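# Place the phone inside its case with two arms

## Task

Get the phone seated in its case so that it stays there without any robot support, then open the gripper and pull the arms away from it.

## Robot and tools

Robot: two arms, left_arm and right_arm, each with a two-finger parallel gripper. In the shared scene frame the origin lies on the table top midway between the arms, +z is up, +x runs out over the table, and left_arm sits on the +y side. The names are labels, not image sides. Bases: left_arm at (+0.050, +0.252, 0) m, quat_wxyz (+0.997, 0, 0, +0.074); right_arm at (+0.021, -0.359, 0) m, quat_wxyz (+1.000, 0, 0, +0.002).

Gripper axes: the fingers extend along the gripper's +z and close along its y. end_effector_position is the point between the finger pads, under 1 cm behind the tips.

Command row (used by execute_actions and move): one flat list of 14 numbers, each in [-1, 1], covering both arms even when only one moves. Order: dx, dy, dz, rx, ry, rz, opening for left_arm, then the same seven for right_arm. dx..rz are an offset, not a pose. They are expressed in that gripper's own axes and measured from its measured pose at the start of the action or move. Scale: 1.0 = 0.6 m for dx, dy, dz, and 1.0 = 180 degrees for the rotation vector rx, ry, rz. Opening is absolute: +1 fully open (0.087 m), -1 closed. To leave an arm still, give it zeros for the offset and its current opening.

execute_actions(actions): a list of actions run one after another. Each action is a table of up to 15 rows; each row lasts one control step (1/30 s). If there are fewer than 15 rows, the last row is held for the remaining steps. Every row in an action is an offset from that action's start pose, not from the row before. The first action of a call starts from the pose last reported. An empty list only returns state and images.

move(target, speed, blocking): target is one 14-number row as above, an offset from the pose in the latest result that shows one. Each gripper follows a straight path toward its target; all paths finish together, taking 0.5 to 10 s, and stop at 10 s even if short. speed is the path top speed in m/s, 0.002 to 0.5 (default 0.25); rotation is capped at twice that in rad/s. Openings are sent at the start. Paths ignore obstacles and the other arm, and grippers can lag, stray or overshoot speed, especially near full reach. Faster moves, or targets set deeper past a contact, press harder. blocking=false returns after 0.5 s while motion continues; until a result shows the move ended, other moves and execute_actions are refused, so use wait or stop first. The result adds a move: line giving the ending (done, off_target, moving, held, fault) and limits (paced = the sent pose was clipped; held = a check blocked some steps, after which the arm may speed up), plus each gripper's distance from its target. If only one arm is named, the other finished fine.

wait(seconds): 0 to 10; runs the scene while arms hold their last command, returning early if a running move ends. stop(): brakes a running move; it needs room, more when fast; fingers keep moving. zoom_image(camera, region): region [x0, y0, x1, y1] in pixels of that camera's latest image, at most 504 by 504; cameras are cam_head_left, cam_head_right, cam_high, cam_low, cam_left_wrist, cam_right_wrist, all 504x504. read_manual(section): only "licences"; moves nothing. finished_scene(scene): pass the current scene's number; irreversible, and the goal must already hold and keep holding.

Control behaviour: each step the commanded pose is clipped to within 70 mm and 16 degrees of the measured pose, then solved by damped IK with position preferred over orientation. After an action, the arm travels only to its last clipped pose, so far targets need further commands. Joint friction can leave the gripper up to about 31 mm off, and smaller commands may not move it. Elbows stop just short of straight. Joint ranges (rad): waist -2.618 to 3.054, shoulder 0 to 3.142, elbow 0 to 3.142, wrist pitch -1.571 to 1.571, wrist yaw -1.571 to 1.571, wrist roll -2.094 to 2.094.

Results: a state line per arm gives end_effector_position (m) and end_effector_quat_wxyz in the scene frame; positions may be off, more at long reach. Hand target lines show where the controller is driving each gripper. grip_measured is the finger opening on the command scale (the last Joint positions value is metres), each gripper off by up to about 1 mm. To hold something, command about 0.02 below grip_measured for a firm grip, less for a light one; about 20 N per pad, and fast closes squeeze harder. Runs of actions list step readings; HELD with an arm label means that arm's row was partly held back. A pose unreachable line means the clearance check altered or blocked that arm's command. Joint torques are noisy, offset and friction-affected. MOTOR HOT appears at 75 °C; at 90 °C the arm halts for 10 s, and at 100 °C it goes limp and falls (OVER-TEMPERATURE FAULT). Avoid holding loads for long, including while thinking, since the simulation keeps running.

Avoid: knocking rigid objects off the table, dropping or slamming the phone, hard pushes, and arms colliding or pressing on each other. Loose objects may occasionally be nudged by outside forces. Release the phone and retreat before ending.

Each tool is called after "Emit:" by a JSON object that holds its "method" and its "body".

## Session

Emit:
{"method": "execute_actions", "body": {"actions": []}}

Scene clock: 0.00 s.
left_arm: end_effector_position=(+0.4737, +0.0459, +0.3413) grip_measured=+0.984 end_effector_quat_wxyz=(+0.368, +0.758, +0.403, +0.358) | right_arm: end_effector_position=(+0.1160, -0.0044, +0.1520) grip_measured=+0.999 end_effector_quat_wxyz=(+0.220, +0.183, +0.666, +0.689)
Joint positions: left_arm=[-0.793  1.567  1.62  -0.57  -0.293  1.691  0.087] | right_arm=[1.385 1.588 0.141 1.498 0.395 1.511 0.087]
Joint velocities: left_arm=[-0.007 -0.002 -0.007 -0.037  0.007 -0.051 -0.001] | right_arm=[-0.007  0.007 -0.022  0.007  0.037  0.037 -0.001]
Joint torques (N m, as the arm reports them, + toward a larger angle): no reading
Motor temperatures (°C, as the motors report them): left_arm=[24 31 27 25 25 26] | right_arm=[28 26 29 23 25 27]
Hand target (left_arm): +0.474, +0.046, +0.341; +0.368, +0.758, +0.403, +0.358
Hand target (right_arm): +0.116, -0.004, +0.152; +0.220, +0.183, +0.666, +0.689
camera_calibration (this result's frames):
cam_left_wrist: T_world_to_cam=[[-0.366131, 0.380103, -0.849394, 0.441482], [-0.365849, 0.780477, 0.506961, -0.0125562], [0.85563, 0.496364, -0.146697, -0.239327], [0, 0, 0, 1]] pos_world=[0.361822, -0.0392155, 0.34625]
cam_right_wrist: T_world_to_cam=[[0.0416896, 0.0331731, -0.99858, 0.152326], [-0.958386, -0.281176, -0.0493523, 0.137003], [-0.282414, 0.959083, 0.0200705, 0.170717], [0, 0, 0, 1]] pos_world=[0.173164, -0.130263, 0.155444]

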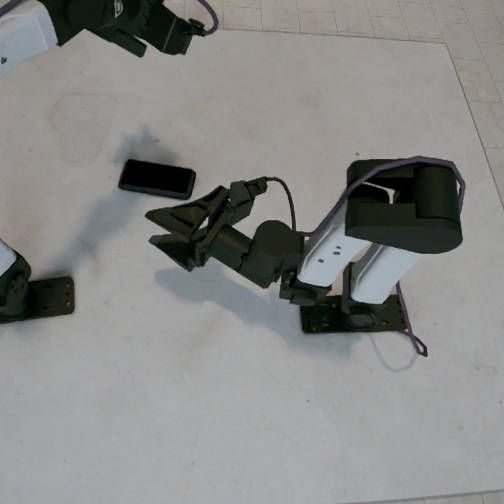

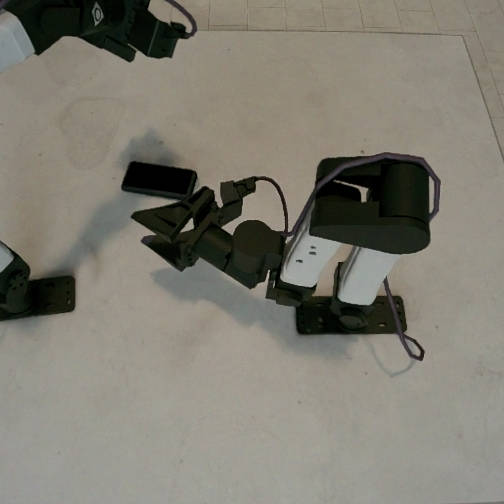

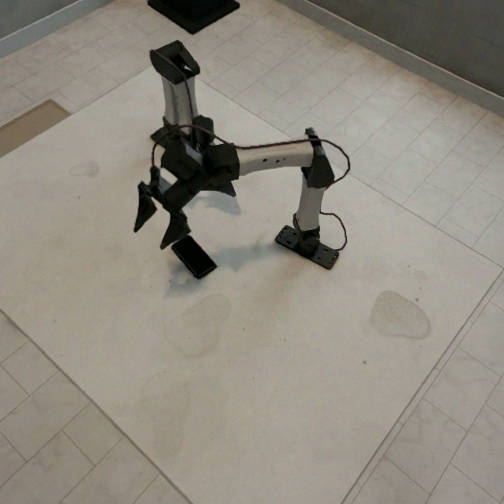

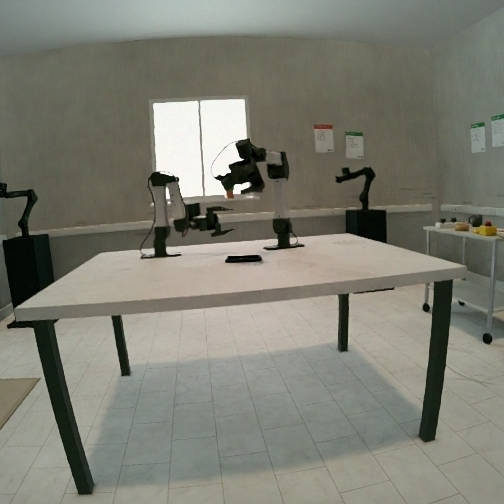

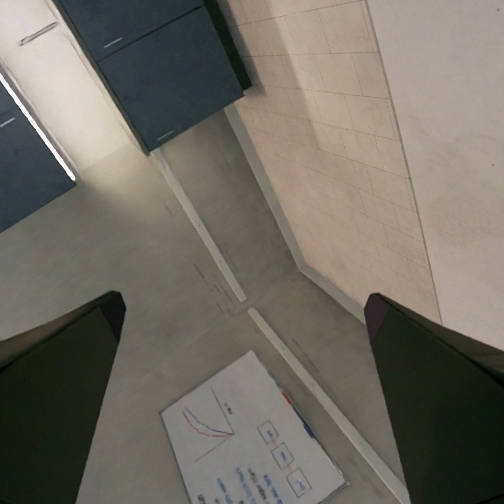

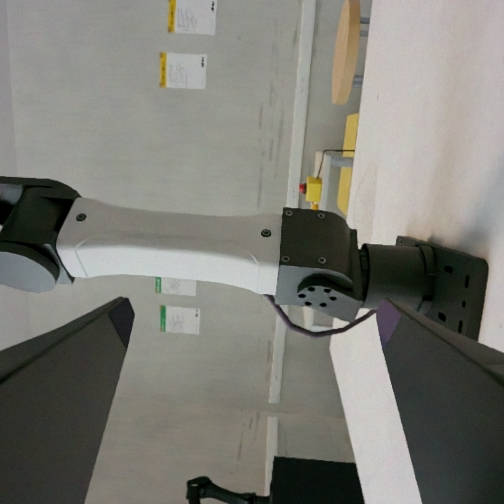

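Emit:
{"method": "zoom_image", "body": {"camera": "cam_head_left", "region": [105, 135, 215, 220]}}

Emit:
{"method": "zoom_image", "body": {"camera": "cam_high", "region": [155, 220, 235, 295]}}

Emit:
{"method": "zoom_image", "body": {"camera": "cam_low", "region": [215, 240, 275, 275]}}

Region (105, 135, 215, 220) of cam_head_left's 504x504 image, scaled by 4.582, with more detail than that image has; it fills the top 389 rows of this view, and the rest is white.

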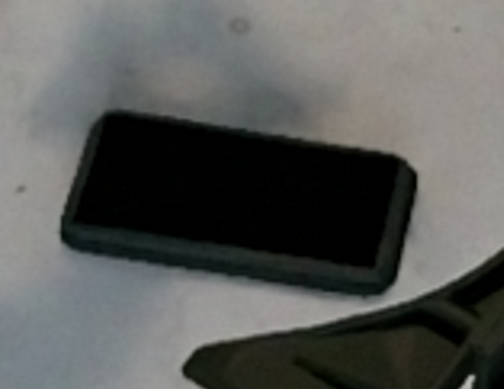

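Region (155, 220, 235, 295) of cam_high's 504x504 image, scaled by 6.300, with more detail than that image has; it fills the top 472 rows of this view, and the rest is white.

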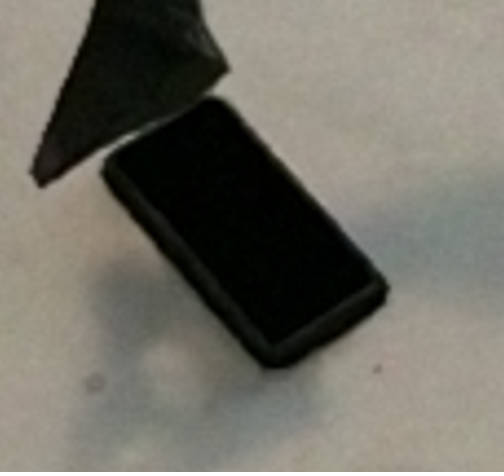

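Region (215, 240, 275, 275) of cam_low's 504x504 image, scaled by 8.400, with more detail than that image has; it fills the top 294 rows of this view, and the rest is white.

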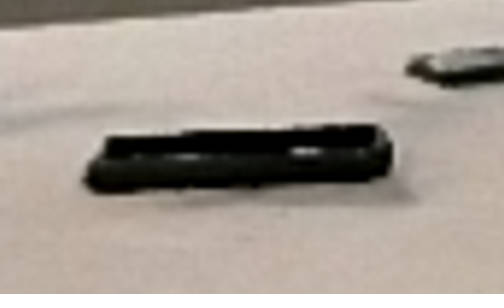

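Emit:
{"method": "move", "body": {"target": [-0.2845, -0.4327, 0.0171, 0.3440, -0.0290, -0.1141, 0.0, 0.228, 0.0155, -0.1347, -0.0057, 0.1386, 0.0064, 1], "speed": 0.3}}

Scene clock: 60.60 s.
left_arm: end_effector_position=(+0.3214, +0.0004, +0.0689) grip_measured=+0.000 end_effector_quat_wxyz=(+0.004, +0.770, +0.638, -0.008) | right_arm: end_effector_position=(-0.0373, +0.0034, +0.1518) grip_measured=+0.999 end_effector_quat_wxyz=(+0.074, +0.036, +0.689, +0.720)
Joint positions: left_arm=[-0.978  2.05   1.696 -1.209  0.016  0.929  0.044] | right_arm=[1.805 1.588 0.141 1.498 0.393 1.502 0.087]
Joint velocities: left_arm=[-0.007 -0.007 -0.022  0.022  0.081 -0.007  0.001] | right_arm=[ 0.022  0.002 -0.012 -0.037 -0.007  0.022  0.   ]
Joint torques (N m, as the arm reports them, + toward a larger angle): left_arm=[-1.3  -8.2   7.31  0.09  0.12 -0.09] | right_arm=[ 0.32 -4.22  5.01  1.75 -0.11 -0.09]
Motor temperatures (°C, as the motors report them): left_arm=[24 34 31 29 25 26] | right_arm=[28 28 30 29 25 27]
Hand target (left_arm): +0.318, -0.004, +0.071; +0.004, +0.772, +0.636, -0.012
Hand target (right_arm): -0.042, +0.004, +0.151; +0.071, +0.029, +0.689, +0.721
Off the commanded pose (left_arm): 0.006 m, 1 deg.
Off the commanded pose (right_arm): 0.006 m, 1 deg.
move: done
camera_calibration (this result's frames):
cam_left_wrist: T_world_to_cam=[[-0.987507, 0.157097, 0.0122319, 0.312095], [0.113685, 0.656565, 0.745653, -0.0652167], [0.109109, 0.737729, -0.666222, 0.149243], [0, 0, 0, 1]] pos_world=[0.299327, -0.116311, 0.14424]
cam_right_wrist: T_world_to_cam=[[0.0331381, 0.0463841, -0.998374, 0.157795], [-0.758767, -0.649007, -0.0553377, 0.00192451], [-0.650519, 0.759367, 0.0136879, 0.107846], [0, 0, 0, 1]] pos_world=[0.0663868, -0.0879645, 0.156169]

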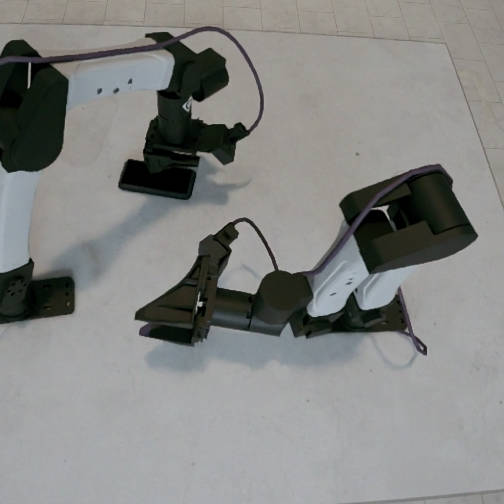

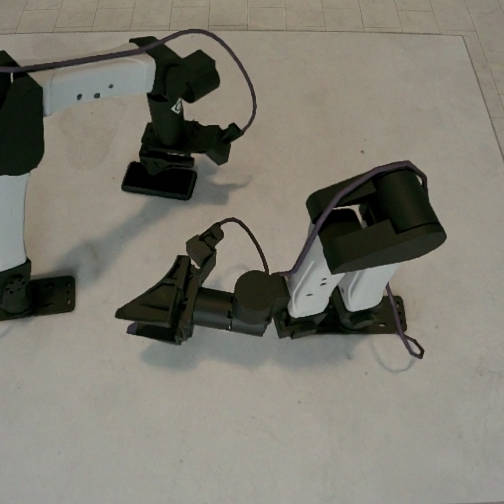

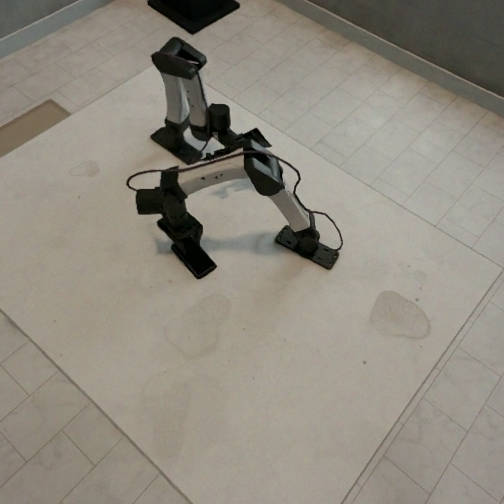

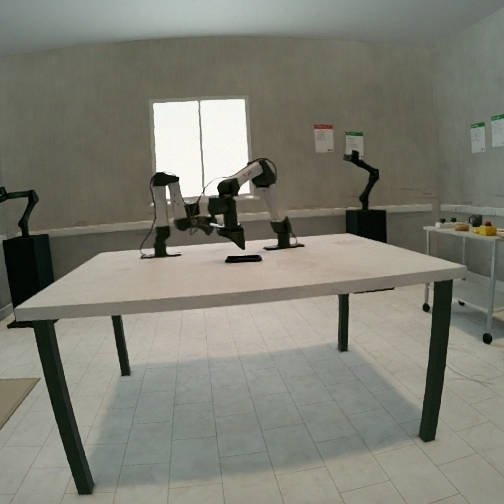

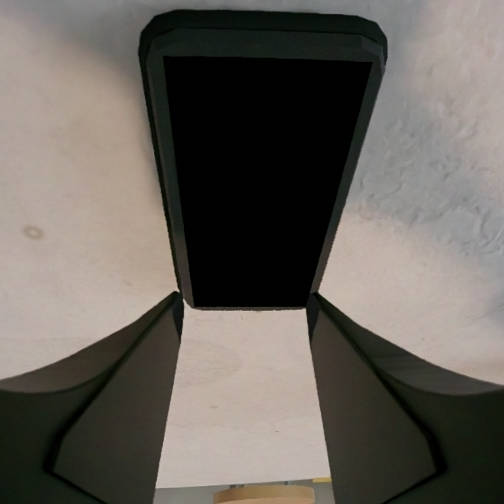

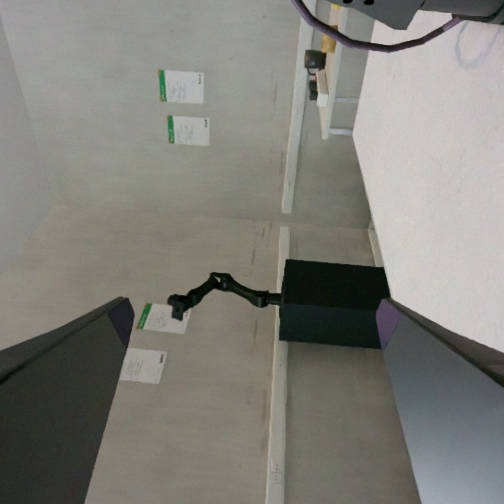

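Emit:
{"method": "move", "body": {"target": [0, -0.012, 0.107, 0, 0, 0, -0.15, 0, 0, 0, 0, 0, 0, 1], "speed": 0.03}}

Emit:
{"method": "zoom_image", "body": {"camera": "cam_left_wrist", "region": [60, 60, 440, 400]}}

Emit:
{"method": "zoom_image", "body": {"camera": "cam_low", "region": [215, 235, 275, 275]}}

Scene clock: 77.57 s.
left_arm: end_effector_position=(+0.3175, +0.0038, +0.0264) grip_measured=-0.150 end_effector_quat_wxyz=(+0.011, +0.768, +0.640, -0.001) | right_arm: end_effector_position=(-0.0373, +0.0034, +0.1518) grip_measured=+0.999 end_effector_quat_wxyz=(+0.074, +0.036, +0.689, +0.720)
Joint positions: left_arm=[-0.984  2.05   1.523 -1.022  0.003  0.916  0.037] | right_arm=[1.805 1.588 0.141 1.498 0.393 1.502 0.087]
Joint velocities: left_arm=[ 0.012  0.002  0.002 -0.051 -0.037 -0.022 -0.001] | right_arm=[-0.017  0.002 -0.002  0.007  0.022 -0.066  0.   ]
Joint torques (N m, as the arm reports them, + toward a larger angle): left_arm=[-0.69 -6.11  2.62  0.71  0.16  0.04] | right_arm=[-0.26 -5.1   4.69  1.67  0.   -0.01]
Motor temperatures (°C, as the motors report them): left_arm=[24 36 32 27 25 26] | right_arm=[28 27 30 30 25 27]
Hand target (left_arm): +0.313, +0.002, +0.006; +0.003, +0.770, +0.638, -0.008
Hand target (right_arm): -0.037, +0.003, +0.152; +0.074, +0.036, +0.689, +0.720
Off the commanded pose (left_arm): 0.022 m, 1 deg.
Off the commanded pose (right_arm): 0.000 m, 0 deg.
move: off_target (left_arm)
camera_calibration (this result's frames):
cam_left_wrist: T_world_to_cam=[[-0.988583, 0.150511, -0.00702263, 0.309067], [0.0950615, 0.659185, 0.745948, -0.0294083], [0.116903, 0.736764, -0.665967, 0.116387], [0, 0, 0, 1]] pos_world=[0.294728, -0.112882, 0.101617]
cam_right_wrist: T_world_to_cam=[[0.0331381, 0.0463841, -0.998374, 0.157795], [-0.758767, -0.649007, -0.0553377, 0.00192451], [-0.650519, 0.759367, 0.0136879, 0.107846], [0, 0, 0, 1]] pos_world=[0.0663868, -0.0879645, 0.156169]

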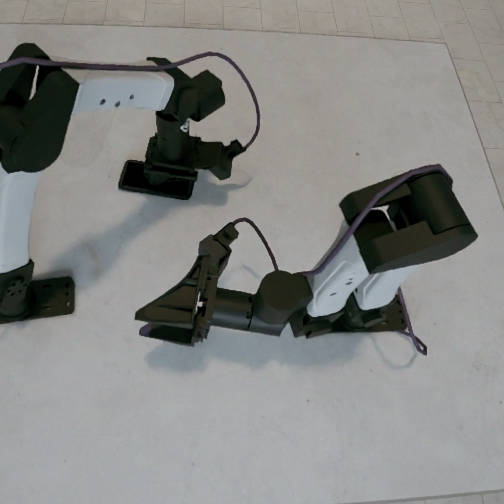

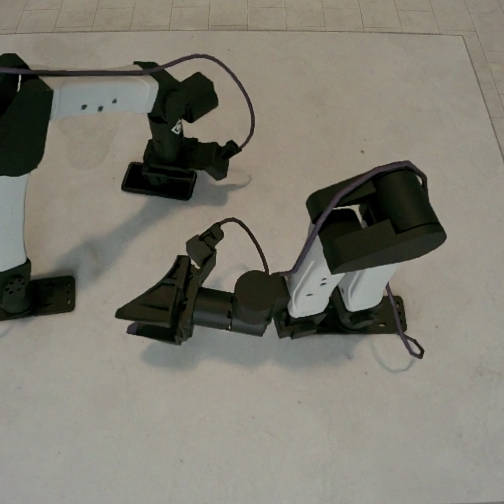

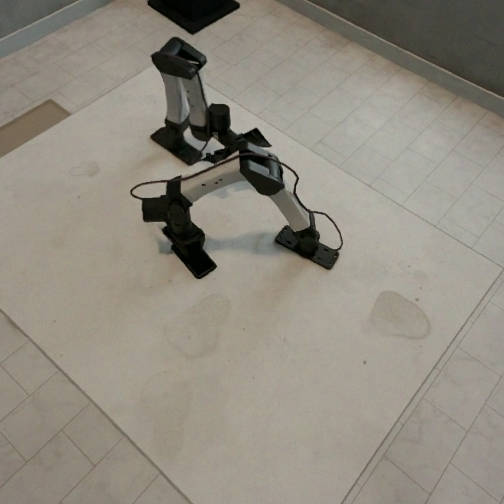

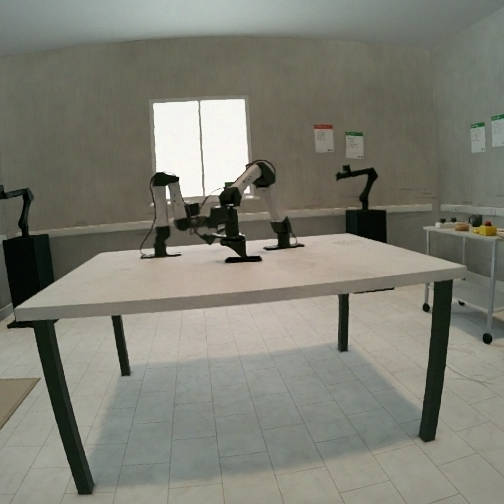

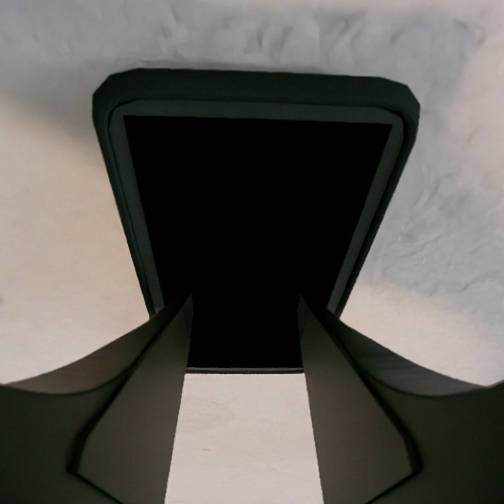

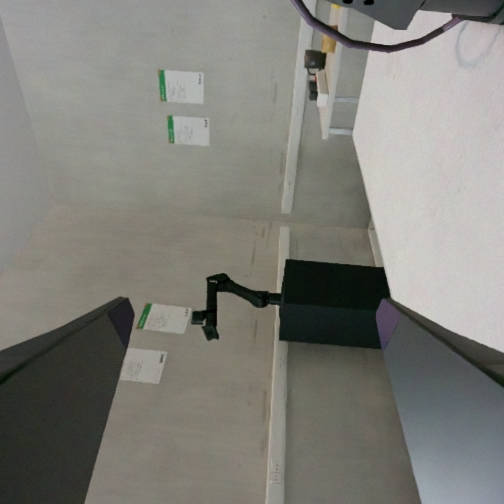

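Region (60, 60, 440, 400) of cam_left_wrist's 504x504 image, scaled by 1.326, with more detail than that image has; it fills the top 451 rows of this view, and the rest is white.

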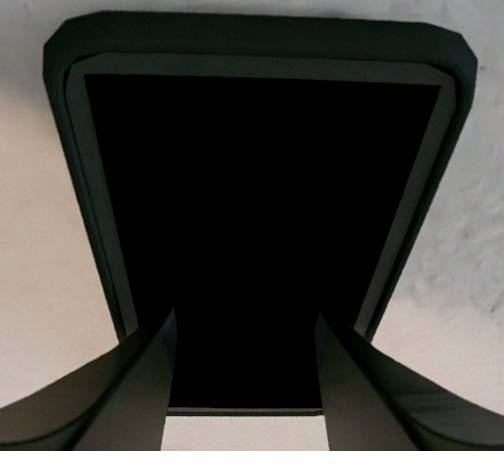

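Region (215, 235, 275, 275) of cam_low's 504x504 image, scaled by 8.400, with more detail than that image has.

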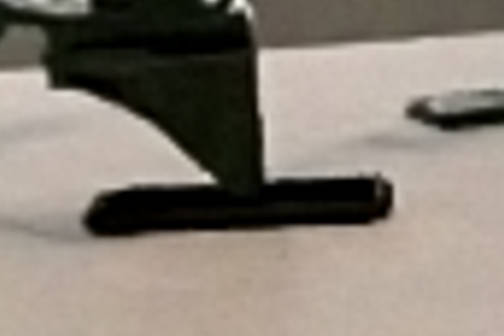

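Emit:
{"method": "move", "body": {"target": [0.22, -0.10, -0.20, 0, 0, 0, -0.15, 0, 0, 0, 0, 0, 0, 1], "speed": 0.2}}

Emit:
{"method": "zoom_image", "body": {"camera": "cam_head_left", "region": [105, 135, 215, 220]}}

Emit:
{"method": "zoom_image", "body": {"camera": "cam_low", "region": [215, 240, 275, 275]}}

Emit:
{"method": "zoom_image", "body": {"camera": "cam_high", "region": [155, 220, 235, 295]}}

Scene clock: 95.27 s.
left_arm: end_effector_position=(+0.2822, +0.1394, +0.1439) grip_measured=-0.150 end_effector_quat_wxyz=(+0.012, +0.769, +0.639, +0.002) | right_arm: end_effector_position=(-0.0373, +0.0034, +0.1518) grip_measured=+0.999 end_effector_quat_wxyz=(+0.074, +0.036, +0.689, +0.720)
Joint positions: left_arm=[-0.745  1.55   1.375 -1.372  0.003  1.159  0.037] | right_arm=[1.805 1.588 0.141 1.498 0.393 1.502 0.087]
Joint velocities: left_arm=[-0.007 -0.012 -0.002  0.037  0.022 -0.007  0.   ] | right_arm=[ 0.007  0.002  0.002 -0.007 -0.051 -0.051 -0.001]
Joint torques (N m, as the arm reports them, + toward a larger angle): left_arm=[ 0.63 -6.07  5.99  0.13  0.04  0.02] | right_arm=[-0.24 -5.12  4.73  1.67 -0.03  0.  ]
Motor temperatures (°C, as the motors report them): left_arm=[24 36 30 27 25 26] | right_arm=[28 28 30 30 25 27]
Hand target (left_arm): +0.281, +0.145, +0.148; +0.012, +0.768, +0.640, +0.004
Hand target (right_arm): -0.037, +0.003, +0.152; +0.074, +0.036, +0.689, +0.720
Off the commanded pose (left_arm): 0.007 m, 0 deg.
Off the commanded pose (right_arm): 0.000 m, 0 deg.
move: done
camera_calibration (this result's frames):
cam_left_wrist: T_world_to_cam=[[-0.988014, 0.153857, -0.0125216, 0.25475], [0.0927941, 0.656794, 0.748339, -0.202526], [0.123361, 0.738207, -0.663199, 0.0964284], [0, 0, 0, 1]] pos_world=[0.258595, 0.0226388, 0.218699]
cam_right_wrist: T_world_to_cam=[[0.0331381, 0.0463841, -0.998374, 0.157795], [-0.758767, -0.649007, -0.0553377, 0.00192451], [-0.650519, 0.759367, 0.0136879, 0.107846], [0, 0, 0, 1]] pos_world=[0.0663868, -0.0879645, 0.156169]

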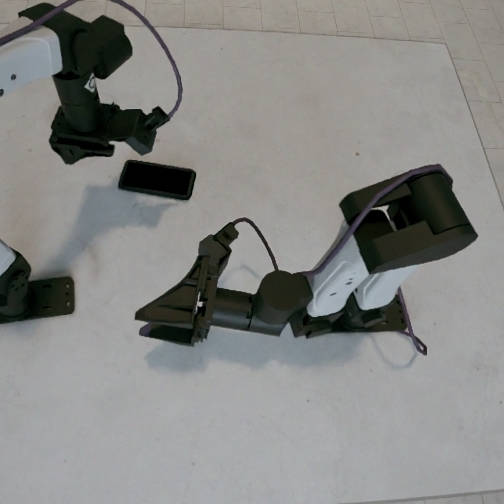

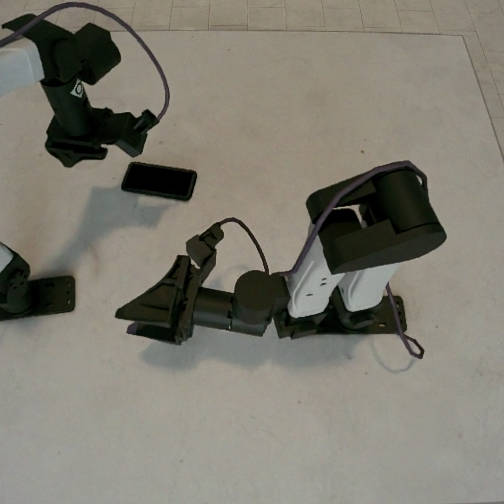

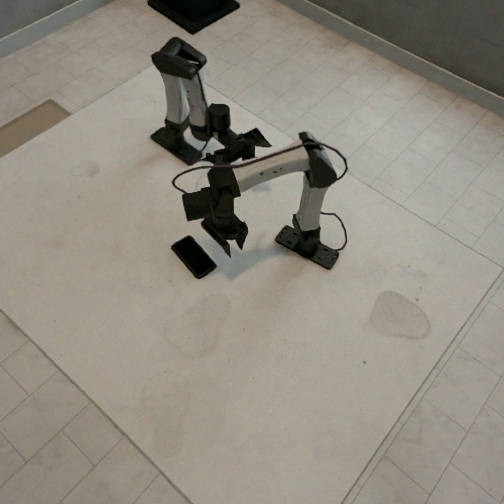

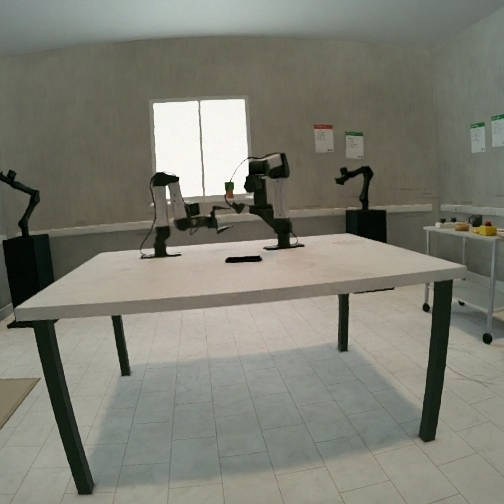

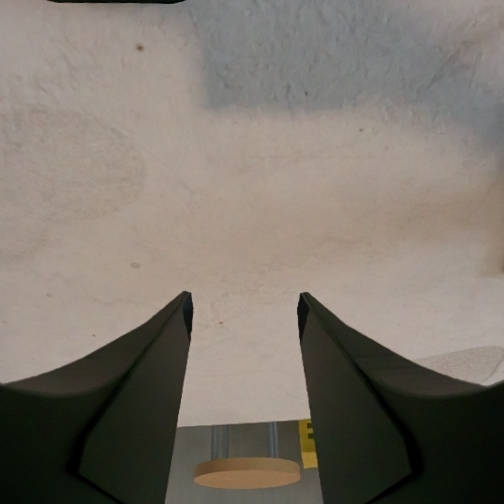

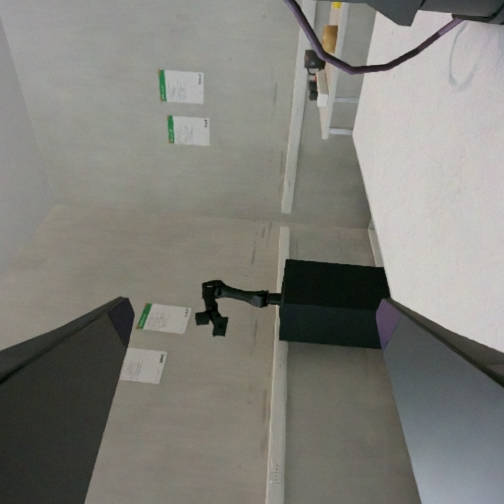

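Region (105, 135, 215, 220) of cam_head_left's 504x504 image, scaled by 4.582, with more detail than that image has; it fills the top 389 rows of this view, and the rest is white.

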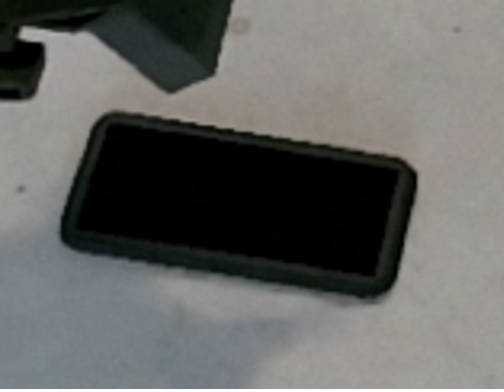

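Region (215, 240, 275, 275) of cam_low's 504x504 image, scaled by 8.400, with more detail than that image has; it fills the top 294 rows of this view, and the rest is white.

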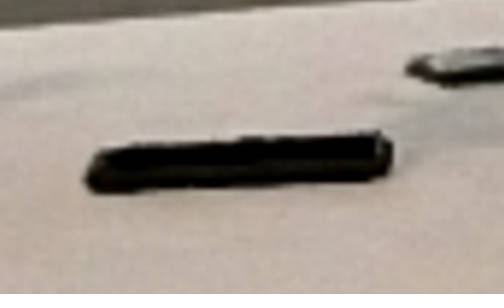

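Region (155, 220, 235, 295) of cam_high's 504x504 image, scaled by 6.300, with more detail than that image has; it fills the top 472 rows of this view, and the rest is white.

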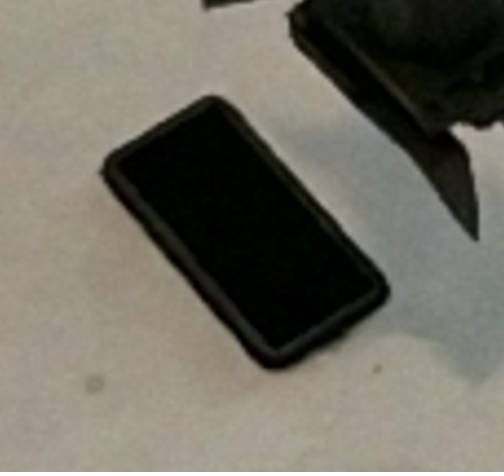

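Emit:
{"method": "zoom_image", "body": {"camera": "cam_head_right", "region": [112, 152, 162, 202]}}

Emit:
{"method": "zoom_image", "body": {"camera": "cam_head_left", "region": [155, 155, 205, 205]}}

Region (112, 152, 162, 202) of cam_head_right's 504x504 image, scaled by 10.080, with more detail than that image has.

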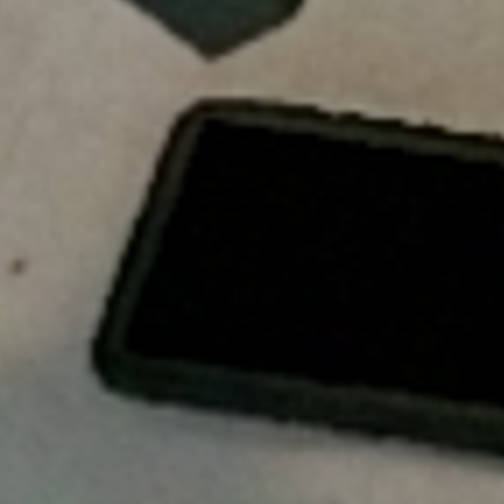

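Region (155, 155, 205, 205) of cam_head_left's 504x504 image, scaled by 10.080, with more detail than that image has.

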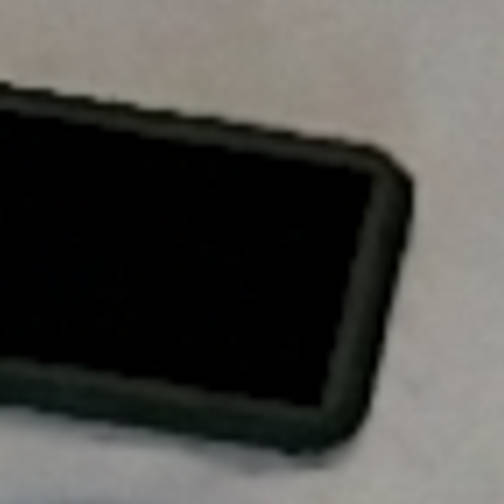

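The rim shows evenly at all four corners, the press stopped at the same height as in scene 1, and both arms are clear.

Emit:
{"method": "finished_scene", "body": {"scene": 2}}

The scene is finished: the task was done.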